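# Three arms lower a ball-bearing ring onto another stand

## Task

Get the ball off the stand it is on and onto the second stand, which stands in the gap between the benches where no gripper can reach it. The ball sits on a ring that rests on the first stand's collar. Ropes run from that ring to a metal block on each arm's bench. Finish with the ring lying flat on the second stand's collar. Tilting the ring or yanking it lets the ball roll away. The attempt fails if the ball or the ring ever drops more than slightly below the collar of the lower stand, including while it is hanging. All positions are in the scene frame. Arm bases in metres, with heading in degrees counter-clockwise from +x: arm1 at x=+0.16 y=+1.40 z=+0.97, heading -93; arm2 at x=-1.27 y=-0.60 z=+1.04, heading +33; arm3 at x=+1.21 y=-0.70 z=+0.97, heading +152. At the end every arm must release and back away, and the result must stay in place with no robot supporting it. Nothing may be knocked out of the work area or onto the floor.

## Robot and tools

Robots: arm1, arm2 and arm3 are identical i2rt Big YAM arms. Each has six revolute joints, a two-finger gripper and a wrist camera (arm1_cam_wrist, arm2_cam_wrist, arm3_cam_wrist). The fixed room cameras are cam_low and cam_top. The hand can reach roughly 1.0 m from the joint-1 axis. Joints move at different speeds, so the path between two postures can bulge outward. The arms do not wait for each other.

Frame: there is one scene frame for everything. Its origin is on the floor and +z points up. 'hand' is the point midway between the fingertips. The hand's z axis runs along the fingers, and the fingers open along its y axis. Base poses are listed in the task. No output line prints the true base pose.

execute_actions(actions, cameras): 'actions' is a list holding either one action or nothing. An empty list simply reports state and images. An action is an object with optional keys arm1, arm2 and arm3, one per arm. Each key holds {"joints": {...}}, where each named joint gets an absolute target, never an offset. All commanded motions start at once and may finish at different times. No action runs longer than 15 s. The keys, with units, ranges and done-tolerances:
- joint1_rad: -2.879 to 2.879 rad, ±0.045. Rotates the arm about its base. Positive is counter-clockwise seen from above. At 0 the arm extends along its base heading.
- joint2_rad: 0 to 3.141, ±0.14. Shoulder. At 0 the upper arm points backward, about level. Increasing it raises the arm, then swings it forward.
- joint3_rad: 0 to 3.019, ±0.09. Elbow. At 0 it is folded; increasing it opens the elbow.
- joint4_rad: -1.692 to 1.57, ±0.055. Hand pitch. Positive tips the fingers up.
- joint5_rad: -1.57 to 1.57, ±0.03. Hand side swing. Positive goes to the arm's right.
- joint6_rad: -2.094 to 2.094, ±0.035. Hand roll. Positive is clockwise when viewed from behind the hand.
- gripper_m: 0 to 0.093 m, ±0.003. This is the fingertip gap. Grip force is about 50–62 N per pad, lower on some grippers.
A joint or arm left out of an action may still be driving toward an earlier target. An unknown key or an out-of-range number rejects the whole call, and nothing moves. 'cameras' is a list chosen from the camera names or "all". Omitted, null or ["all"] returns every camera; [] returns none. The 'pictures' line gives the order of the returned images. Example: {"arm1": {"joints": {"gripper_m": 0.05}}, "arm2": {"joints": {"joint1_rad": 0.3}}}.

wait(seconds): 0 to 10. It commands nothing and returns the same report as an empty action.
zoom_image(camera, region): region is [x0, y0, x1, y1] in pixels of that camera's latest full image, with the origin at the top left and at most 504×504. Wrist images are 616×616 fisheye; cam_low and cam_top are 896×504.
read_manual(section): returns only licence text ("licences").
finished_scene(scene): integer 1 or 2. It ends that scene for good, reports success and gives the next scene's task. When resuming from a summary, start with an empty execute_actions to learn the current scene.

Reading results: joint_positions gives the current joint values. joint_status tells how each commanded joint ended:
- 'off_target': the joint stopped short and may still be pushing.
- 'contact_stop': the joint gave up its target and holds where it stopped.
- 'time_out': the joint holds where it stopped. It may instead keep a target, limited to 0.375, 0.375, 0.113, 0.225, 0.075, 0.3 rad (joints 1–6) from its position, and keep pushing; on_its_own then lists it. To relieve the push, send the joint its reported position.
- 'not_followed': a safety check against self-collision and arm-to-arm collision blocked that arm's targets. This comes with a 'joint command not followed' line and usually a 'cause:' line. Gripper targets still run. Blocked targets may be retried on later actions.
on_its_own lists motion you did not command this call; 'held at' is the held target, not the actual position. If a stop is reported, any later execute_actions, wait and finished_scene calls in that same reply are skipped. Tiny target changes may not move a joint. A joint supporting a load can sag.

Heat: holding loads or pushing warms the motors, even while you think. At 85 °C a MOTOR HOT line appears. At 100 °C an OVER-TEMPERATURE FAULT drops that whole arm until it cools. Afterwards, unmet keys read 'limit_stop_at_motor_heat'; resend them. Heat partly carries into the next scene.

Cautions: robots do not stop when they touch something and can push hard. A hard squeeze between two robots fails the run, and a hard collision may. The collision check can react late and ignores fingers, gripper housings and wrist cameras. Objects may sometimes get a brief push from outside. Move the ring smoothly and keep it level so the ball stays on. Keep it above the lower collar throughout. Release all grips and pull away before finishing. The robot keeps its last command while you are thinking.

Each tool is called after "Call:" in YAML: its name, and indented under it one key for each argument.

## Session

Call:
execute_actions:
  actions: []
  cameras: ["cam_low","cam_top"]

Scene clock: 0.00 s.
Motor temperatures (°C, as the motors report them): arm1=[27 28 29 27 27 28] | arm2=[25 28 27 26 28 26] | arm3=[27 28 29 24 26 27]
arm1.joint_positions: joint1_rad=+0.531 joint2_rad=+0.634 joint3_rad=+1.685 joint4_rad=-1.218 joint5_rad=-0.092 joint6_rad=-0.497 gripper_m=+0.095
arm1.joint_status: not commanded
arm1.hand: x=+0.2537 y=+1.2396 z=+1.6657 quat_wxyz=(-0.481, -0.195, -0.738, +0.431) (m; scene frame)
arm2.joint_positions: joint1_rad=+0.328 joint2_rad=+0.520 joint3_rad=+1.662 joint4_rad=-1.247 joint5_rad=-0.168 joint6_rad=-0.140 gripper_m=+0.094
arm2.joint_status: not commanded
arm2.hand: x=-1.2165 y=-0.4861 z=+1.7430 quat_wxyz=(-0.598, +0.418, -0.613, -0.304) (m; scene frame)
arm3.joint_positions: joint1_rad=-0.073 joint2_rad=+0.355 joint3_rad=+1.462 joint4_rad=-1.396 joint5_rad=-0.002 joint6_rad=-0.519 gripper_m=+0.094
arm3.joint_status: not commanded
arm3.hand: x=+1.1258 y=-0.6501 z=+1.5697 quat_wxyz=(-0.307, +0.804, -0.012, -0.509) (m; scene frame)
pictures: cam_low, cam_top
Images, in order (width x height): cam_low 896x504, cam_top 896x504.

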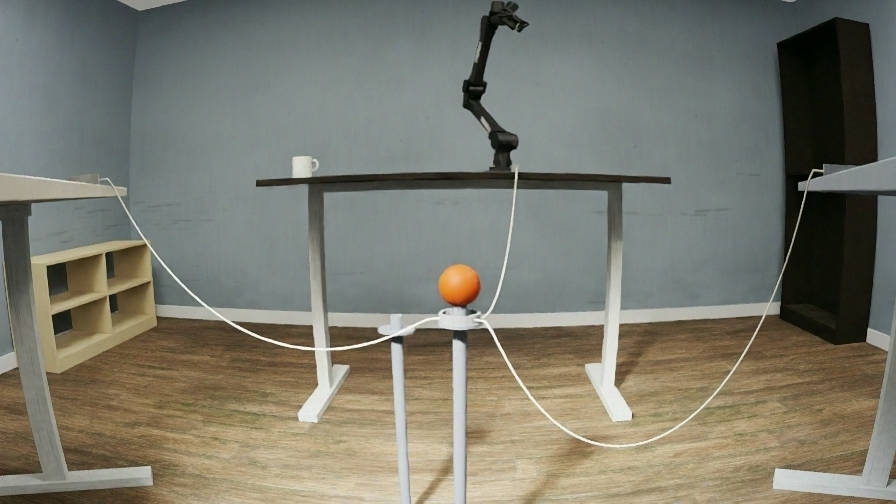

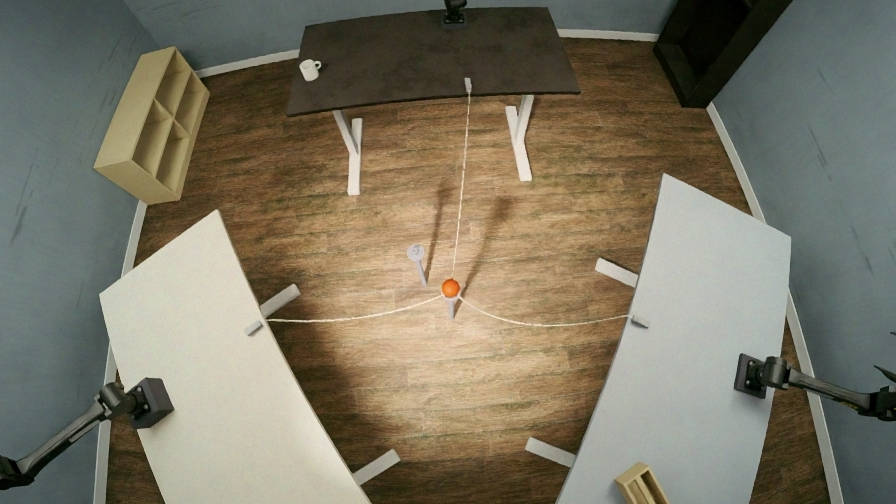

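Call:
execute_actions:
  actions:
    - {"arm1":{"joints":{"joint1_rad":0.075,"joint2_rad":1.93,"joint3_rad":1.465,"joint4_rad":-1.05,"joint5_rad":0,"joint6_rad":0.05}},"arm2":{"joints":{"joint1_rad":0.01,"joint2_rad":2.06,"joint3_rad":1.45,"joint4_rad":-0.93,"joint5_rad":0,"joint6_rad":0.05}},"arm3":{"joints":{"joint1_rad":-0.065,"joint2_rad":1.93,"joint3_rad":1.465,"joint4_rad":-1.04,"joint5_rad":0,"joint6_rad":0}}}
  cameras: ["arm1_cam_wrist","arm2_cam_wrist","arm3_cam_wrist"]

Scene clock: 3.77 s.
Motor temperatures (°C, as the motors report them): arm1=[27 29 29 27 27 28] | arm2=[25 28 27 27 28 26] | arm3=[27 28 30 24 26 27]
arm1.joint_positions: joint1_rad=+0.077 joint2_rad=+1.926 joint3_rad=+1.461 joint4_rad=-1.051 joint5_rad=-0.002 joint6_rad=+0.041 gripper_m=+0.095
arm1.joint_status: all done
arm1.hand: x=+0.1764 y=+0.8301 z=+1.0083 quat_wxyz=(-0.022, -0.710, -0.704, +0.013) (m; scene frame)
arm2.joint_positions: joint1_rad=+0.012 joint2_rad=+2.058 joint3_rad=+1.452 joint4_rad=-0.938 joint5_rad=-0.002 joint6_rad=+0.034 gripper_m=+0.094
arm2.joint_status: all done
arm2.hand: x=-0.7863 y=-0.2849 z=+1.0156 quat_wxyz=(-0.015, +0.272, -0.962, -0.004) (m; scene frame)
arm3.joint_positions: joint1_rad=-0.073 joint2_rad=+1.921 joint3_rad=+1.456 joint4_rad=-1.046 joint5_rad=-0.002 joint6_rad=-0.015 gripper_m=+0.094
arm3.joint_status: all done
arm3.hand: x=+0.7289 y=-0.3979 z=+1.0148 quat_wxyz=(-0.011, +0.963, -0.267, -0.024) (m; scene frame)
pictures: arm1_cam_wrist, arm2_cam_wrist, arm3_cam_wrist
Images, in order (width x height): arm1_cam_wrist 616x616, arm2_cam_wrist 616x616, arm3_cam_wrist 616x616.

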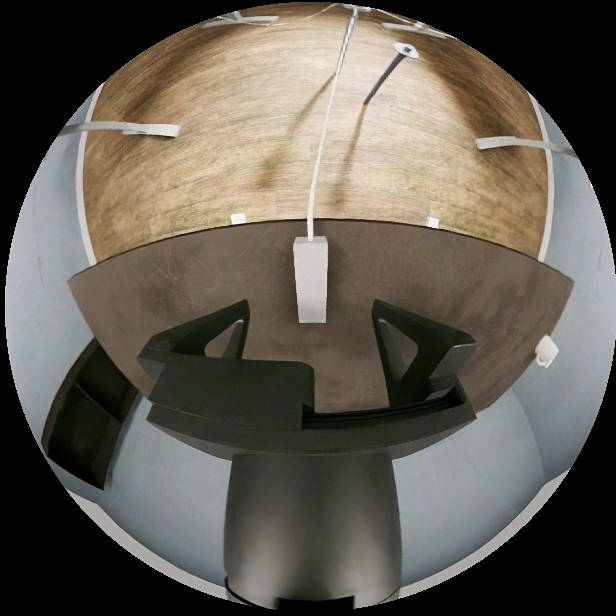

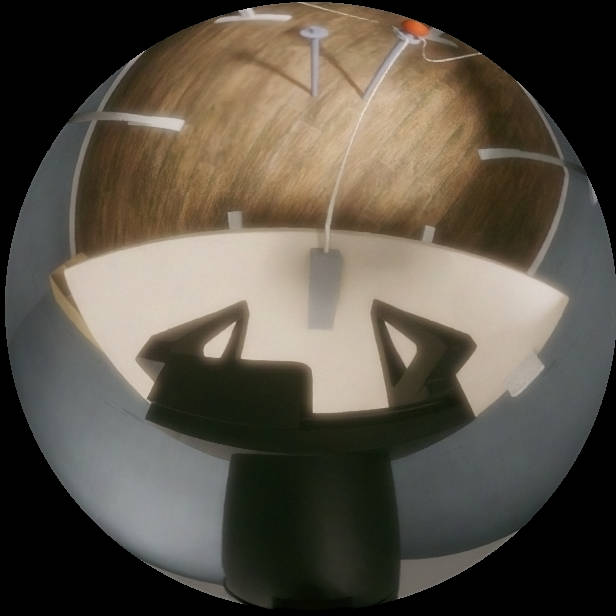

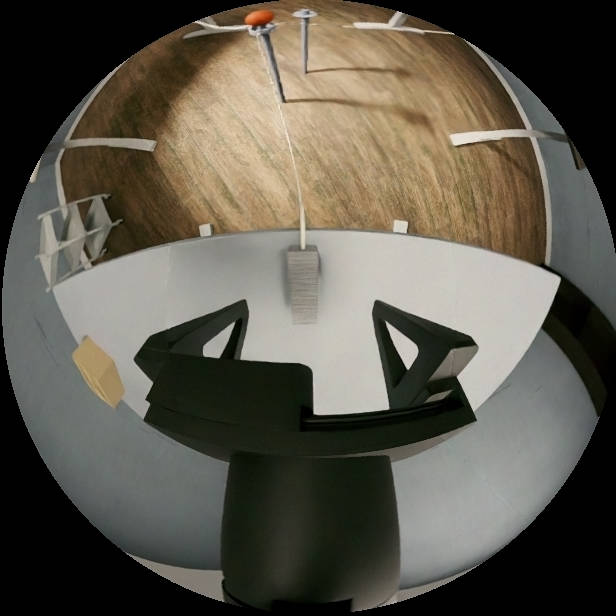

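Call:
execute_actions:
  actions:
    - {"arm1":{"joints":{"joint2_rad":2.012,"joint4_rad":-1.015}},"arm2":{"joints":{"joint1_rad":-0.015,"joint2_rad":2.145,"joint4_rad":-0.9}},"arm3":{"joints":{"joint1_rad":-0.055,"joint2_rad":2.015,"joint4_rad":-1.01}}}
  cameras: ["arm1_cam_wrist","arm2_cam_wrist","arm3_cam_wrist"]

Scene clock: 5.83 s.
Motor temperatures (°C, as the motors report them): arm1=[27 29 30 27 27 28] | arm2=[25 29 27 27 28 26] | arm3=[27 28 30 24 26 27]
arm1.joint_positions: joint1_rad=+0.077 joint2_rad=+2.002 joint3_rad=+1.461 joint4_rad=-1.023 joint5_rad=-0.002 joint6_rad=+0.041 gripper_m=+0.095
arm1.joint_status: all done
arm1.hand: x=+0.1767 y=+0.8314 z=+0.9665 quat_wxyz=(-0.005, -0.710, -0.704, -0.003) (m; scene frame)
arm2.joint_positions: joint1_rad=-0.014 joint2_rad=+2.137 joint3_rad=+1.452 joint4_rad=-0.912 joint5_rad=-0.002 joint6_rad=+0.035 gripper_m=+0.094
arm2.joint_status: all done
arm2.hand: x=-0.7847 y=-0.3018 z=+0.9719 quat_wxyz=(+0.010, +0.259, -0.966, +0.004) (m; scene frame)
arm3.joint_positions: joint1_rad=-0.059 joint2_rad=+2.003 joint3_rad=+1.456 joint4_rad=-1.023 joint5_rad=-0.002 joint6_rad=-0.015 gripper_m=+0.094
arm3.joint_status: all done
arm3.hand: x=+0.7280 y=-0.4061 z=+0.9699 quat_wxyz=(-0.002, +0.965, -0.260, +0.005) (m; scene frame)
pictures: arm1_cam_wrist, arm2_cam_wrist, arm3_cam_wrist
Images, in order (width x height): arm1_cam_wrist 616x616, arm2_cam_wrist 616x616, arm3_cam_wrist 616x616.

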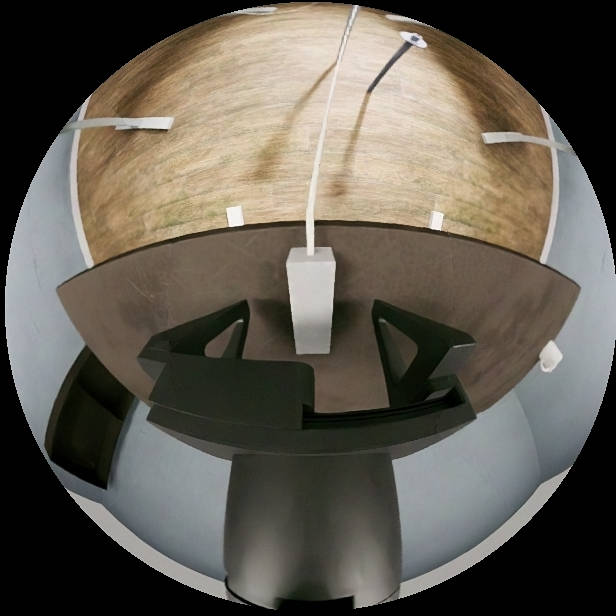

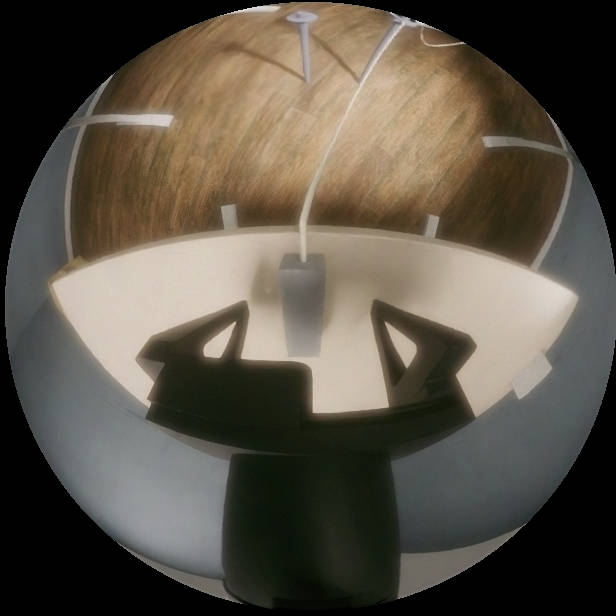

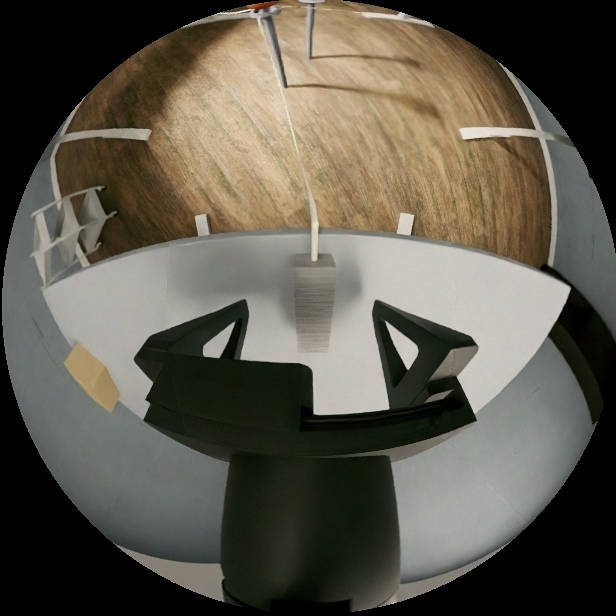

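Call:
execute_actions:
  actions:
    - {"arm1":{"joints":{"gripper_m":0}},"arm2":{"joints":{"gripper_m":0}},"arm3":{"joints":{"gripper_m":0}}}
  cameras: []

Call:
execute_actions:
  actions:
    - {"arm1":{"joints":{"joint1_rad":-0.13,"joint2_rad":1.73,"joint3_rad":1.42,"joint4_rad":-0.98,"joint6_rad":-0.13}},"arm2":{"joints":{"joint1_rad":-0.42,"joint2_rad":1.79,"joint3_rad":1.25,"joint4_rad":-0.75,"joint6_rad":-0.35}},"arm3":{"joints":{"joint1_rad":0.15,"joint2_rad":1.25,"joint3_rad":0.94,"joint4_rad":-1.0,"joint6_rad":0.13}}}

Scene clock: 9.60 s.
Motor temperatures (°C, as the motors report them): arm1=[27 29 30 27 27 28] | arm2=[25 29 27 27 28 26] | arm3=[27 28 31 24 26 27]
arm1.joint_positions: joint1_rad=+0.077 joint2_rad=+2.002 joint3_rad=+1.461 joint4_rad=-1.023 joint5_rad=-0.001 joint6_rad=+0.042 gripper_m=+0.025
arm1.joint_status: gripper_m off_target (ended at +0.025, target +0.000)
arm1.hand: x=+0.1766 y=+0.8313 z=+0.9665 quat_wxyz=(-0.005, -0.710, -0.704, -0.003) (m; scene frame)
arm2.joint_positions: joint1_rad=-0.014 joint2_rad=+2.137 joint3_rad=+1.452 joint4_rad=-0.911 joint5_rad=-0.002 joint6_rad=+0.036 gripper_m=+0.024
arm2.joint_status: gripper_m off_target (ended at +0.024, target +0.000)
arm2.hand: x=-0.7846 y=-0.3018 z=+0.9719 quat_wxyz=(+0.010, +0.258, -0.966, +0.004) (m; scene frame)
arm3.joint_positions: joint1_rad=-0.059 joint2_rad=+2.003 joint3_rad=+1.456 joint4_rad=-1.023 joint5_rad=-0.001 joint6_rad=-0.015 gripper_m=+0.024
arm3.joint_status: gripper_m off_target (ended at +0.024, target +0.000)
arm3.hand: x=+0.7279 y=-0.4060 z=+0.9699 quat_wxyz=(-0.002, +0.965, -0.261, +0.004) (m; scene frame)
pictures: none
No camera images: the call's "cameras" was empty. Leave "cameras" out to get every camera's image.

Scene clock: 11.10 s.
Motor temperatures (°C, as the motors report them): arm1=[27 29 30 27 27 28] | arm2=[25 29 28 27 28 26] | arm3=[27 29 31 24 26 27]
arm1.joint_positions: joint1_rad=-0.137 joint2_rad=+1.724 joint3_rad=+1.408 joint4_rad=-0.988 joint5_rad=+0.002 joint6_rad=-0.120 gripper_m=+0.025
arm1.joint_status: all done
arm1.hand: x=+0.0524 y=+0.8362 z=+1.1006 quat_wxyz=(-0.080, -0.723, -0.679, +0.103) (m; scene frame)
arm2.joint_positions: joint1_rad=-0.414 joint2_rad=+1.783 joint3_rad=+1.257 joint4_rad=-0.761 joint5_rad=+0.001 joint6_rad=-0.334 gripper_m=+0.024
arm2.joint_status: all done
arm2.hand: x=-0.7100 y=-0.5157 z=+1.1046 quat_wxyz=(-0.143, +0.241, -0.960, +0.014) (m; scene frame)
arm3.joint_positions: joint1_rad=+0.147 joint2_rad=+1.242 joint3_rad=+0.938 joint4_rad=-1.003 joint5_rad=-0.002 joint6_rad=+0.115 gripper_m=+0.024
arm3.joint_status: all done
arm3.hand: x=+0.8427 y=-0.5707 z=+1.1285 quat_wxyz=(-0.016, +0.967, -0.221, -0.126) (m; scene frame)
pictures: arm1_cam_wrist, arm2_cam_wrist, arm3_cam_wrist, cam_low, cam_top
Images, in order (width x height): arm1_cam_wrist 616x616, arm2_cam_wrist 616x616, arm3_cam_wrist 616x616, cam_low 896x504, cam_top 896x504.

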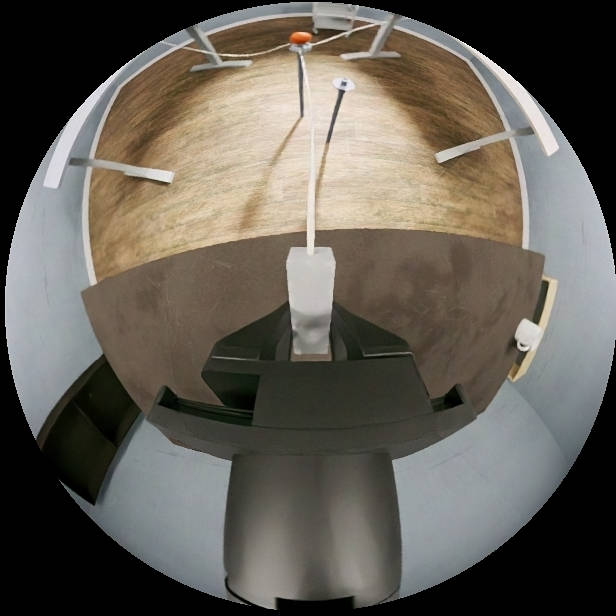

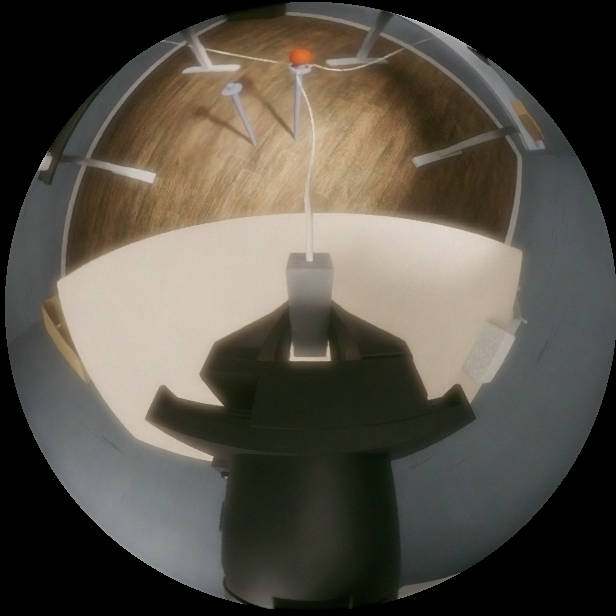

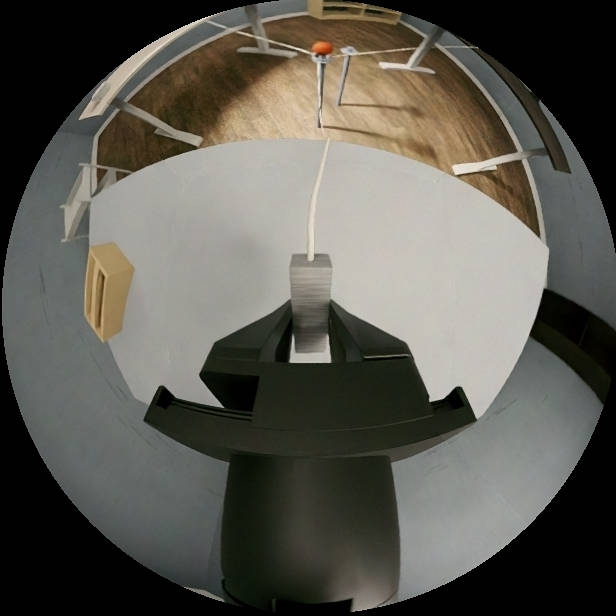

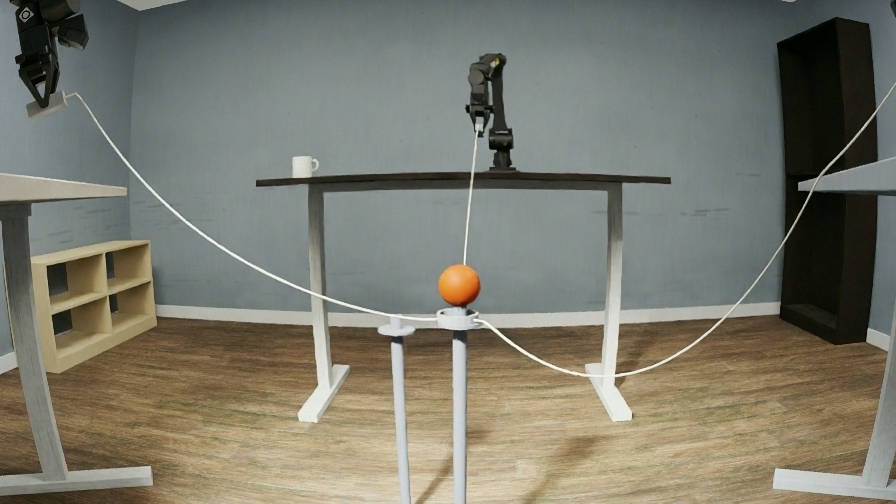

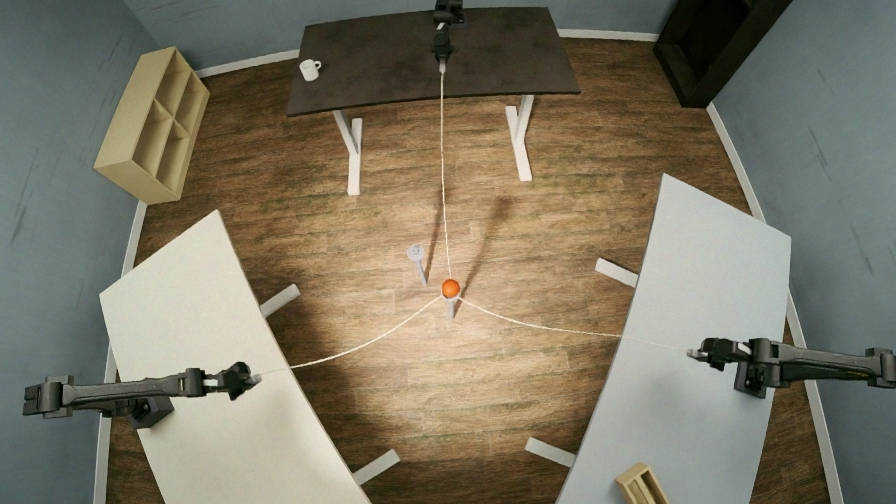

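Call:
execute_actions:
  actions:
    - {"arm1":{"joints":{"joint2_rad":1.765,"joint3_rad":1.70,"joint4_rad":-1.2}},"arm2":{"joints":{"joint3_rad":1.42,"joint4_rad":-0.96}},"arm3":{"joints":{"joint1_rad":0.245,"joint2_rad":0.99,"joint3_rad":1.01,"joint4_rad":-1.29,"joint6_rad":0.23}}}
  cameras: ["cam_low","cam_top","arm2_cam_wrist","arm3_cam_wrist"]

Scene clock: 13.90 s.
Motor temperatures (°C, as the motors report them): arm1=[27 30 31 27 27 28] | arm2=[25 29 28 27 28 26] | arm3=[27 28 32 24 26 27]
arm1.joint_positions: joint1_rad=-0.137 joint2_rad=+1.762 joint3_rad=+1.656 joint4_rad=-1.194 joint5_rad=+0.002 joint6_rad=-0.121 gripper_m=+0.025
arm1.joint_status: all done
arm1.hand: x=+0.0461 y=+0.8052 z=+1.1735 quat_wxyz=(-0.080, -0.722, -0.679, +0.105) (m; scene frame)
arm2.joint_positions: joint1_rad=-0.414 joint2_rad=+1.787 joint3_rad=+1.373 joint4_rad=-0.948 joint5_rad=+0.001 joint6_rad=-0.335 gripper_m=+0.024
arm2.joint_status: all done
arm2.hand: x=-0.7073 y=-0.5152 z=+1.1380 quat_wxyz=(-0.107, +0.243, -0.964, +0.011) (m; scene frame)
arm3.joint_positions: joint1_rad=+0.251 joint2_rad=+0.986 joint3_rad=+0.975 joint4_rad=-1.278 joint5_rad=-0.001 joint6_rad=+0.215 gripper_m=+0.024
arm3.joint_status: all done
arm3.hand: x=+0.9011 y=-0.6266 z=+1.2129 quat_wxyz=(-0.003, +0.966, -0.219, -0.135) (m; scene frame)
pictures: arm2_cam_wrist, arm3_cam_wrist, cam_low, cam_top
Images, in order (width x height): arm2_cam_wrist 616x616, arm3_cam_wrist 616x616, cam_low 896x504, cam_top 896x504.

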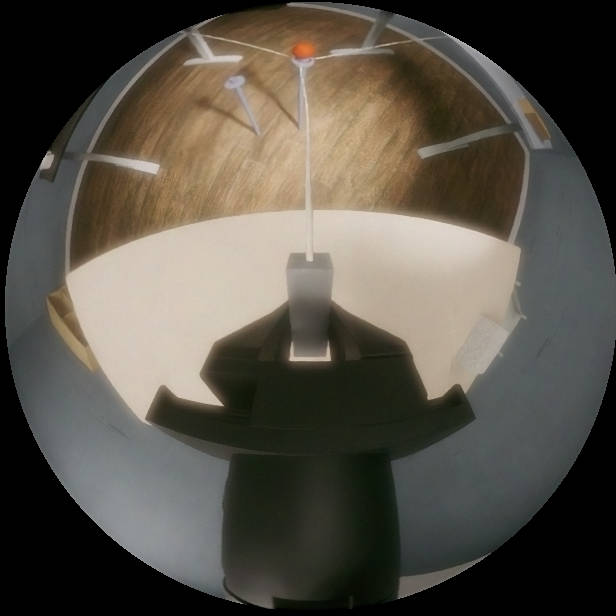

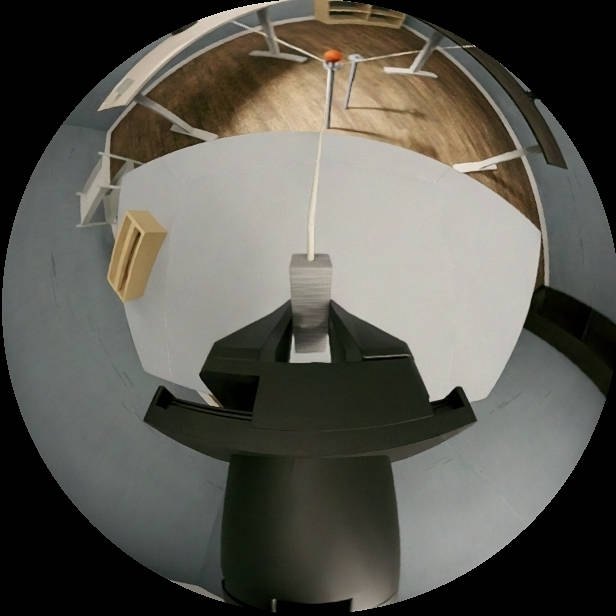

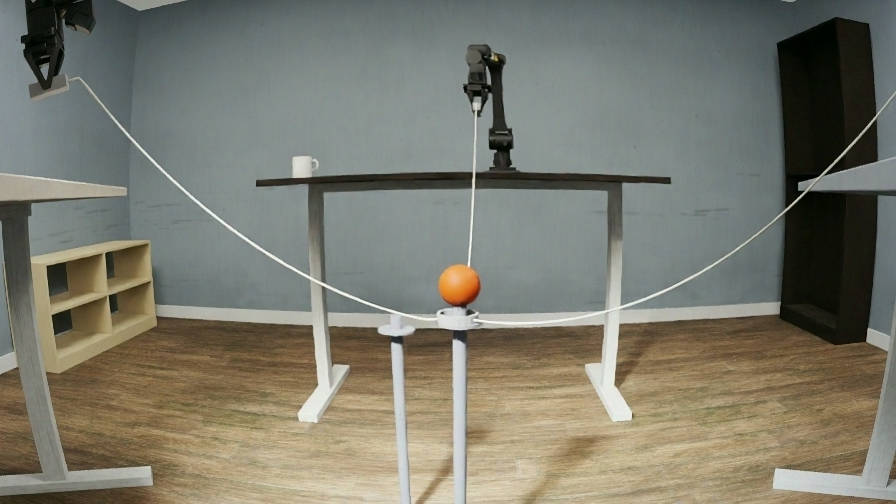

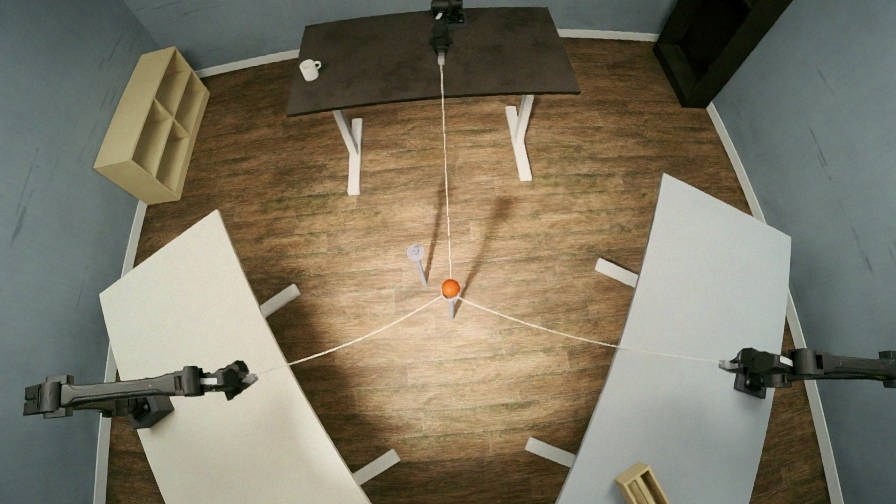

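Call:
execute_actions:
  actions:
    - {"arm1":{"joints":{"joint3_rad":1.805,"joint4_rad":-1.3}},"arm2":{"joints":{"joint3_rad":1.535,"joint4_rad":-1.12}},"arm3":{"joints":{"joint3_rad":1.18,"joint4_rad":-1.47}}}
  cameras: ["cam_low","cam_top","arm2_cam_wrist"]

Call:
zoom_image:
  camera: "arm2_cam_wrist"
  region: [200, 10, 400, 110]

Scene clock: 15.83 s.
Motor temperatures (°C, as the motors report them): arm1=[27 30 32 27 27 28] | arm2=[25 29 29 27 28 26] | arm3=[27 28 32 24 26 27]
arm1.joint_positions: joint1_rad=-0.137 joint2_rad=+1.764 joint3_rad=+1.754 joint4_rad=-1.292 joint5_rad=+0.002 joint6_rad=-0.121 gripper_m=+0.025
arm1.joint_status: all done
arm1.hand: x=+0.0454 y=+0.8027 z=+1.2100 quat_wxyz=(-0.080, -0.722, -0.679, +0.104) (m; scene frame)
arm2.joint_positions: joint1_rad=-0.414 joint2_rad=+1.788 joint3_rad=+1.486 joint4_rad=-1.106 joint5_rad=+0.001 joint6_rad=-0.335 gripper_m=+0.024
arm2.joint_status: all done
arm2.hand: x=-0.7032 y=-0.5144 z=+1.1761 quat_wxyz=(-0.084, +0.243, -0.966, +0.009) (m; scene frame)
arm3.joint_positions: joint1_rad=+0.251 joint2_rad=+0.991 joint3_rad=+1.145 joint4_rad=-1.456 joint5_rad=-0.001 joint6_rad=+0.215 gripper_m=+0.024
arm3.joint_status: all done
arm3.hand: x=+0.9060 y=-0.6281 z=+1.2761 quat_wxyz=(-0.003, +0.967, -0.220, -0.129) (m; scene frame)
pictures: arm2_cam_wrist, cam_low, cam_top
Images, in order (width x height): arm2_cam_wrist 616x616, cam_low 896x504, cam_top 896x504.

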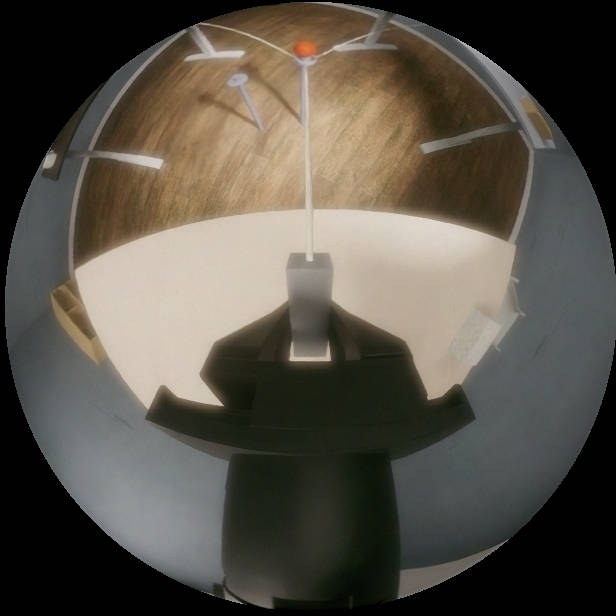

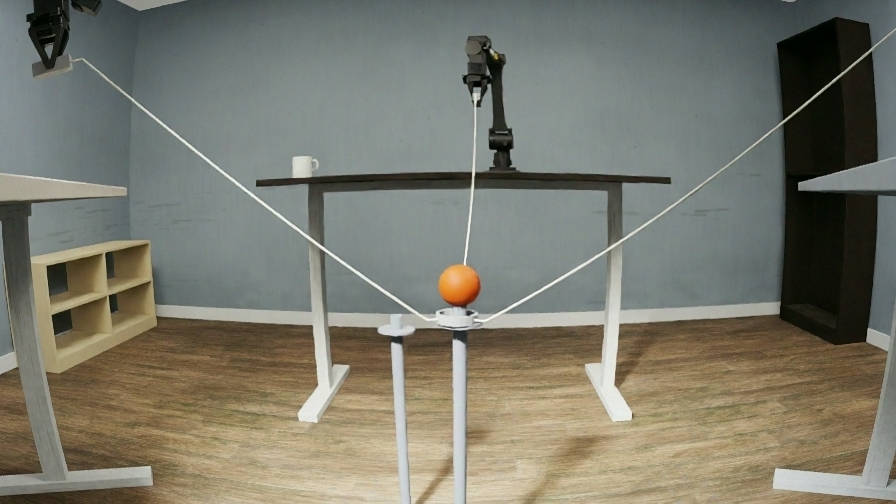

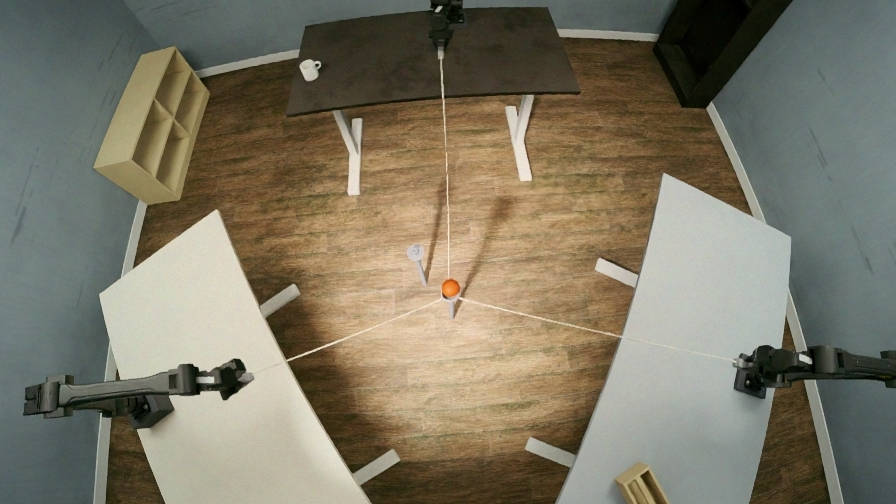

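Region (200, 10, 400, 110) of arm2_cam_wrist's 616x616 image, scaled by 2.520, with more detail than that image has.

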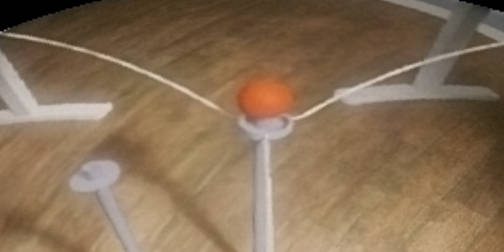

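Call:
execute_actions:
  actions:
    - {"arm1":{"joints":{"joint3_rad":1.87,"joint4_rad":-1.35}},"arm2":{"joints":{"joint3_rad":1.605,"joint4_rad":-1.175}},"arm3":{"joints":{"joint3_rad":1.25,"joint4_rad":-1.545}}}
  cameras: ["cam_low","arm3_cam_wrist","arm2_cam_wrist"]

Call:
zoom_image:
  camera: "arm2_cam_wrist"
  region: [250, 10, 350, 110]

Call:
zoom_image:
  camera: "cam_low"
  region: [360, 240, 520, 360]

Scene clock: 18.27 s.
Motor temperatures (°C, as the motors report them): arm1=[27 30 33 27 27 28] | arm2=[25 30 30 27 28 26] | arm3=[27 28 33 24 26 27]
arm1.joint_positions: joint1_rad=-0.137 joint2_rad=+1.765 joint3_rad=+1.811 joint4_rad=-1.342 joint5_rad=+0.002 joint6_rad=-0.121 gripper_m=+0.025
arm1.joint_status: all done
arm1.hand: x=+0.0449 y=+0.8010 z=+1.2318 quat_wxyz=(-0.082, -0.722, -0.679, +0.107) (m; scene frame)
arm2.joint_positions: joint1_rad=-0.414 joint2_rad=+1.788 joint3_rad=+1.548 joint4_rad=-1.160 joint5_rad=+0.001 joint6_rad=-0.335 gripper_m=+0.024
arm2.joint_status: all done
arm2.hand: x=-0.6953 y=-0.5131 z=+1.1987 quat_wxyz=(-0.087, +0.243, -0.966, +0.009) (m; scene frame)
arm3.joint_positions: joint1_rad=+0.251 joint2_rad=+0.992 joint3_rad=+1.205 joint4_rad=-1.530 joint5_rad=-0.001 joint6_rad=+0.215 gripper_m=+0.024
arm3.joint_status: all done
arm3.hand: x=+0.9128 y=-0.6298 z=+1.2975 quat_wxyz=(-0.003, +0.968, -0.220, -0.121) (m; scene frame)
pictures: arm2_cam_wrist, arm3_cam_wrist, cam_low
Images, in order (width x height): arm2_cam_wrist 616x616, arm3_cam_wrist 616x616, cam_low 896x504.

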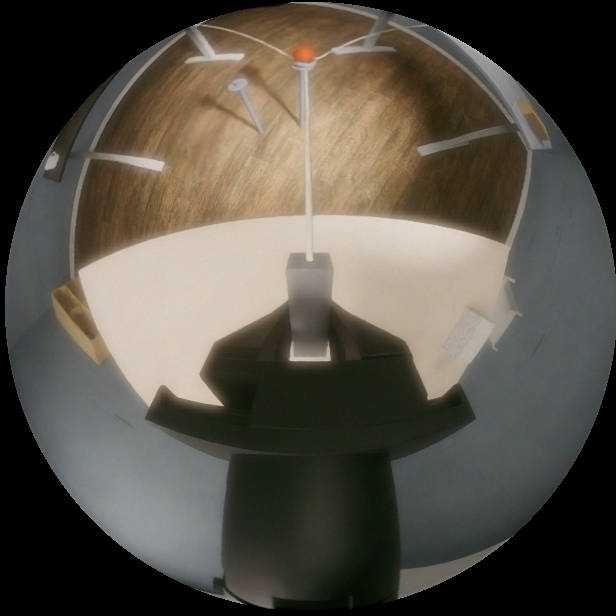

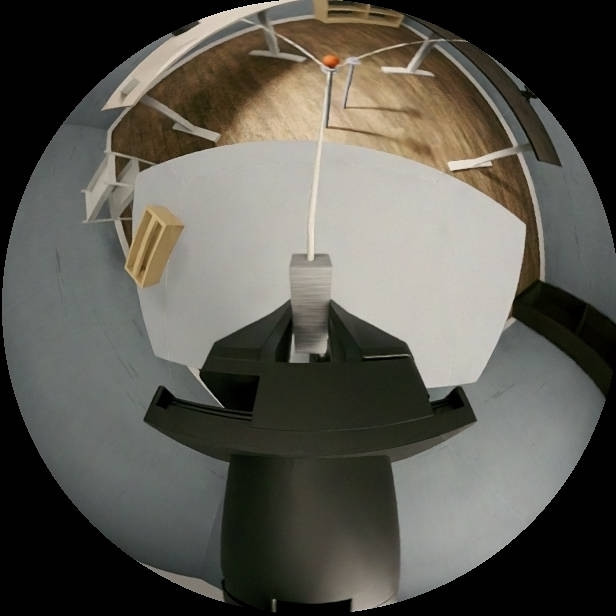

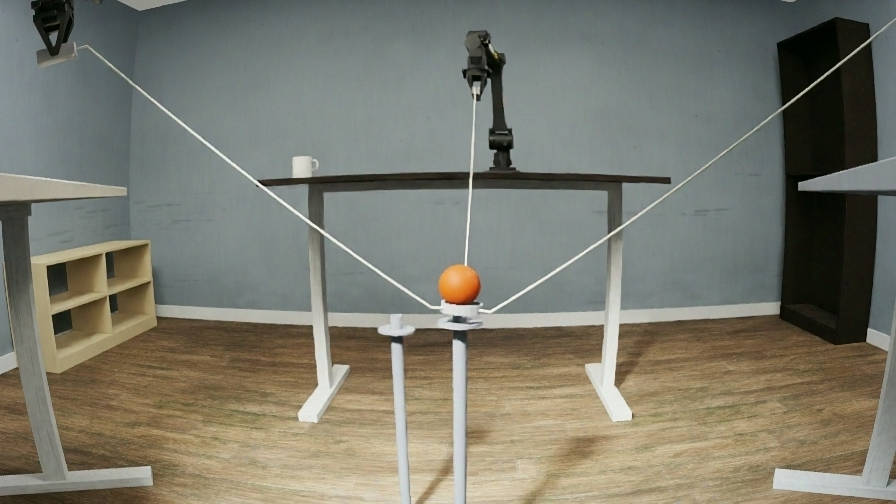

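Region (250, 10, 350, 110) of arm2_cam_wrist's 616x616 image, scaled by 5.040, with more detail than that image has.

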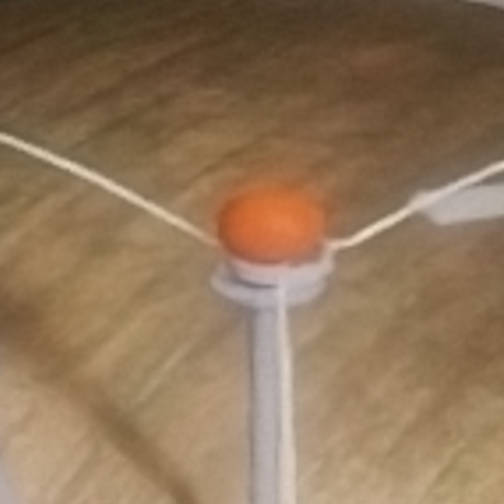

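Region (360, 240, 520, 360) of cam_low's 896x504 image, scaled by 3.150, with more detail than that image has; it fills the top 378 rows of this view, and the rest is white.

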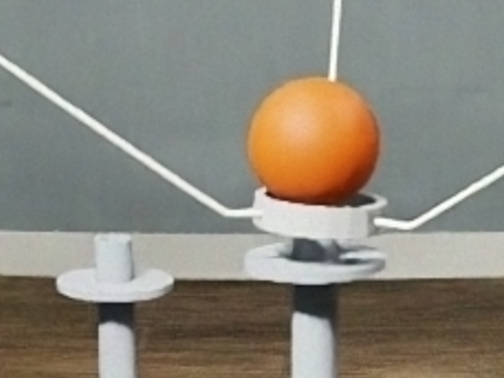

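Call:
execute_actions:
  actions:
    - {"arm1":{"joints":{"joint3_rad":1.93,"joint4_rad":-1.432}},"arm2":{"joints":{"joint3_rad":1.665,"joint4_rad":-1.255}},"arm3":{"joints":{"joint3_rad":1.305,"joint4_rad":-1.55}}}
  cameras: ["cam_low"]

Call:
zoom_image:
  camera: "cam_low"
  region: [360, 240, 520, 360]

Scene clock: 20.10 s.
Motor temperatures (°C, as the motors report them): arm1=[27 30 33 27 27 28] | arm2=[25 30 30 27 28 26] | arm3=[27 28 34 24 26 27]
arm1.joint_positions: joint1_rad=-0.137 joint2_rad=+1.767 joint3_rad=+1.869 joint4_rad=-1.420 joint5_rad=+0.002 joint6_rad=-0.121 gripper_m=+0.025
arm1.joint_status: all done
arm1.hand: x=+0.0458 y=+0.8072 z=+1.2513 quat_wxyz=(-0.075, -0.723, -0.680, +0.098) (m; scene frame)
arm2.joint_positions: joint1_rad=-0.414 joint2_rad=+1.790 joint3_rad=+1.604 joint4_rad=-1.237 joint5_rad=+0.001 joint6_rad=-0.335 gripper_m=+0.024
arm2.joint_status: all done
arm2.hand: x=-0.6960 y=-0.5131 z=+1.2182 quat_wxyz=(-0.076, +0.243, -0.967, +0.008) (m; scene frame)
arm3.joint_positions: joint1_rad=+0.251 joint2_rad=+0.993 joint3_rad=+1.258 joint4_rad=-1.537 joint5_rad=-0.001 joint6_rad=+0.216 gripper_m=+0.024
arm3.joint_status: all done
arm3.hand: x=+0.9065 y=-0.6283 z=+1.3198 quat_wxyz=(-0.003, +0.965, -0.219, -0.144) (m; scene frame)
pictures: cam_low
Images, in order (width x height): cam_low 896x504.

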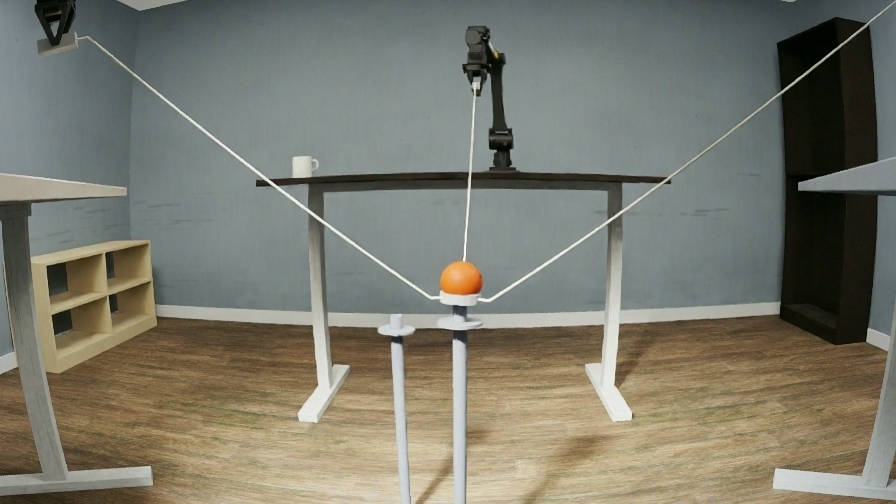

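Region (360, 240, 520, 360) of cam_low's 896x504 image, scaled by 3.150, with more detail than that image has; it fills the top 378 rows of this view, and the rest is white.

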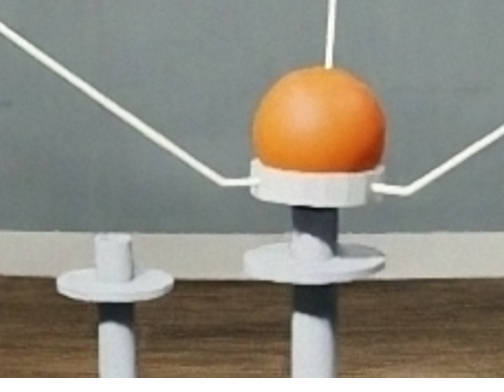

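Call:
execute_actions:
  actions:
    - {"arm1":{"joints":{"joint3_rad":2.01,"joint4_rad":-1.495}},"arm2":{"joints":{"joint3_rad":1.745,"joint4_rad":-1.355}},"arm3":{"joints":{"joint3_rad":1.385,"joint4_rad":-1.595}}}
  cameras: ["cam_low","cam_top"]

Scene clock: 21.80 s.
Motor temperatures (°C, as the motors report them): arm1=[27 30 34 27 27 28] | arm2=[25 30 31 27 28 26] | arm3=[27 28 34 24 26 27]
arm1.joint_positions: joint1_rad=-0.137 joint2_rad=+1.773 joint3_rad=+1.952 joint4_rad=-1.483 joint5_rad=+0.002 joint6_rad=-0.121 gripper_m=+0.025
arm1.joint_status: all done
arm1.hand: x=+0.0454 y=+0.8059 z=+1.2805 quat_wxyz=(-0.079, -0.722, -0.679, +0.103) (m; scene frame)
arm2.joint_positions: joint1_rad=-0.414 joint2_rad=+1.795 joint3_rad=+1.686 joint4_rad=-1.337 joint5_rad=+0.001 joint6_rad=-0.335 gripper_m=+0.024
arm2.joint_status: all done
arm2.hand: x=-0.6955 y=-0.5130 z=+1.2456 quat_wxyz=(-0.065, +0.243, -0.968, +0.007) (m; scene frame)
arm3.joint_positions: joint1_rad=+0.251 joint2_rad=+0.998 joint3_rad=+1.340 joint4_rad=-1.579 joint5_rad=-0.001 joint6_rad=+0.216 gripper_m=+0.024
arm3.joint_status: all done
arm3.hand: x=+0.9049 y=-0.6281 z=+1.3513 quat_wxyz=(-0.004, +0.962, -0.219, -0.161) (m; scene frame)
pictures: cam_low, cam_top
Images, in order (width x height): cam_low 896x504, cam_top 896x504.

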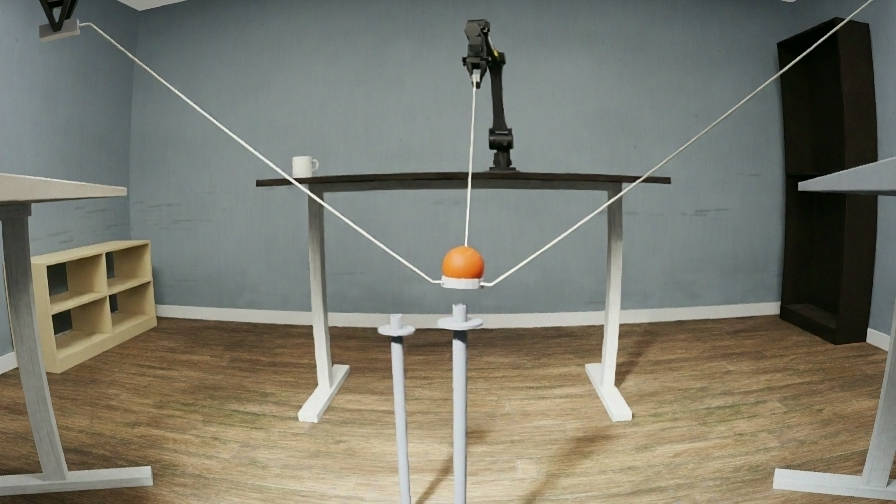

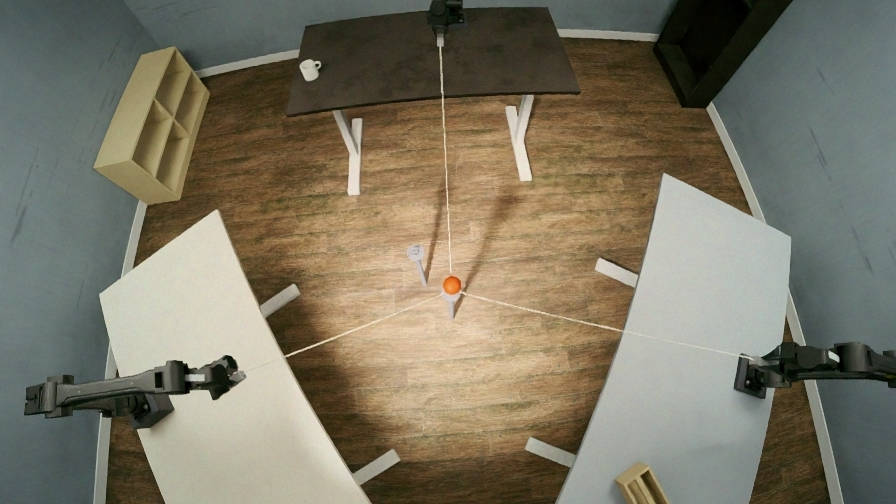

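Call:
execute_actions:
  actions:
    - {"arm1":{"joints":{"joint1_rad":-0.192,"joint2_rad":1.675,"joint3_rad":1.852,"joint4_rad":-1.452,"joint6_rad":-0.19}},"arm2":{"joints":{"joint1_rad":-0.345,"joint2_rad":1.727,"joint3_rad":1.618,"joint4_rad":-1.308,"joint6_rad":-0.25}},"arm3":{"joints":{"joint1_rad":0.17,"joint2_rad":1.063,"joint3_rad":1.44,"joint4_rad":-1.542,"joint6_rad":0.13}}}
  cameras: ["cam_low"]

Scene clock: 26.33 s.
Motor temperatures (°C, as the motors report them): arm1=[27 30 34 27 27 28] | arm2=[25 30 32 27 28 26] | arm3=[27 28 35 24 26 27]
arm1.joint_positions: joint1_rad=-0.188 joint2_rad=+1.695 joint3_rad=+1.854 joint4_rad=-1.455 joint5_rad=+0.001 joint6_rad=-0.181 gripper_m=+0.025
arm1.joint_status: all done
arm1.hand: x=+0.0213 y=+0.8364 z=+1.2838 quat_wxyz=(-0.076, -0.719, -0.682, +0.111) (m; scene frame)
arm2.joint_positions: joint1_rad=-0.336 joint2_rad=+1.737 joint3_rad=+1.628 joint4_rad=-1.314 joint5_rad=-0.001 joint6_rad=-0.266 gripper_m=+0.024
arm2.joint_status: all done
arm2.hand: x=-0.7193 y=-0.4721 z=+1.2542 quat_wxyz=(-0.076, +0.248, -0.966, +0.002) (m; scene frame)
arm3.joint_positions: joint1_rad=+0.168 joint2_rad=+1.077 joint3_rad=+1.392 joint4_rad=-1.554 joint5_rad=-0.001 joint6_rad=+0.146 gripper_m=+0.024
arm3.joint_status: all done
arm3.hand: x=+0.8822 y=-0.5935 z=+1.3516 quat_wxyz=(-0.016, +0.961, -0.225, -0.159) (m; scene frame)
pictures: cam_low
Images, in order (width x height): cam_low 896x504.

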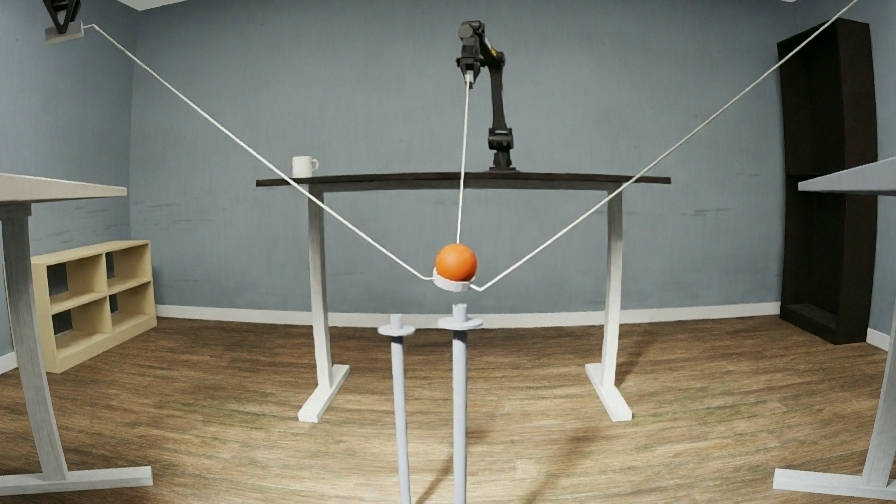

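Call:
execute_actions:
  actions:
    - {"arm1":{"joints":{"joint1_rad":-0.254,"joint2_rad":1.592,"joint3_rad":1.744,"joint4_rad":-1.432,"joint6_rad":-0.25}},"arm2":{"joints":{"joint1_rad":-0.28,"joint2_rad":1.688,"joint3_rad":1.556,"joint6_rad":-0.18}},"arm3":{"joints":{"joint1_rad":0.103,"joint2_rad":1.152,"joint3_rad":1.503,"joint4_rad":-1.515,"joint6_rad":0.06}}}
  cameras: ["cam_low"]

Scene clock: 28.80 s.
Motor temperatures (°C, as the motors report them): arm1=[27 31 34 27 27 28] | arm2=[25 30 31 27 28 26] | arm3=[27 28 36 24 26 27]
arm1.joint_positions: joint1_rad=-0.252 joint2_rad=+1.615 joint3_rad=+1.745 joint4_rad=-1.436 joint5_rad=+0.000 joint6_rad=-0.241 gripper_m=+0.025
arm1.joint_status: all done
arm1.hand: x=-0.0053 y=+0.8753 z=+1.2795 quat_wxyz=(-0.067, -0.721, -0.681, +0.110) (m; scene frame)
arm2.joint_positions: joint1_rad=-0.271 joint2_rad=+1.710 joint3_rad=+1.564 joint4_rad=-1.311 joint5_rad=-0.001 joint6_rad=-0.196 gripper_m=+0.024
arm2.joint_status: all done
arm2.hand: x=-0.7482 y=-0.4423 z=+1.2422 quat_wxyz=(-0.059, +0.245, -0.968, -0.002) (m; scene frame)
arm3.joint_positions: joint1_rad=+0.101 joint2_rad=+1.168 joint3_rad=+1.458 joint4_rad=-1.526 joint5_rad=-0.001 joint6_rad=+0.076 gripper_m=+0.024
arm3.joint_status: all done
arm3.hand: x=+0.8555 y=-0.5578 z=+1.3517 quat_wxyz=(-0.028, +0.961, -0.224, -0.159) (m; scene frame)
pictures: cam_low
Images, in order (width x height): cam_low 896x504.

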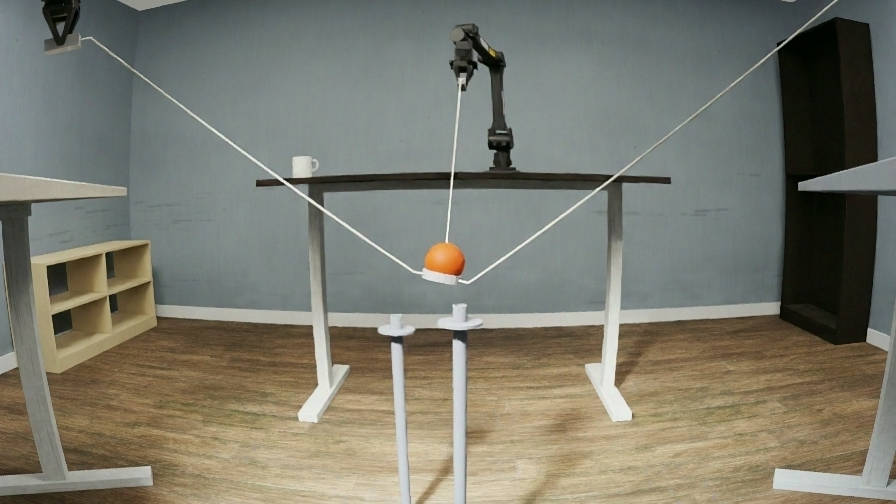

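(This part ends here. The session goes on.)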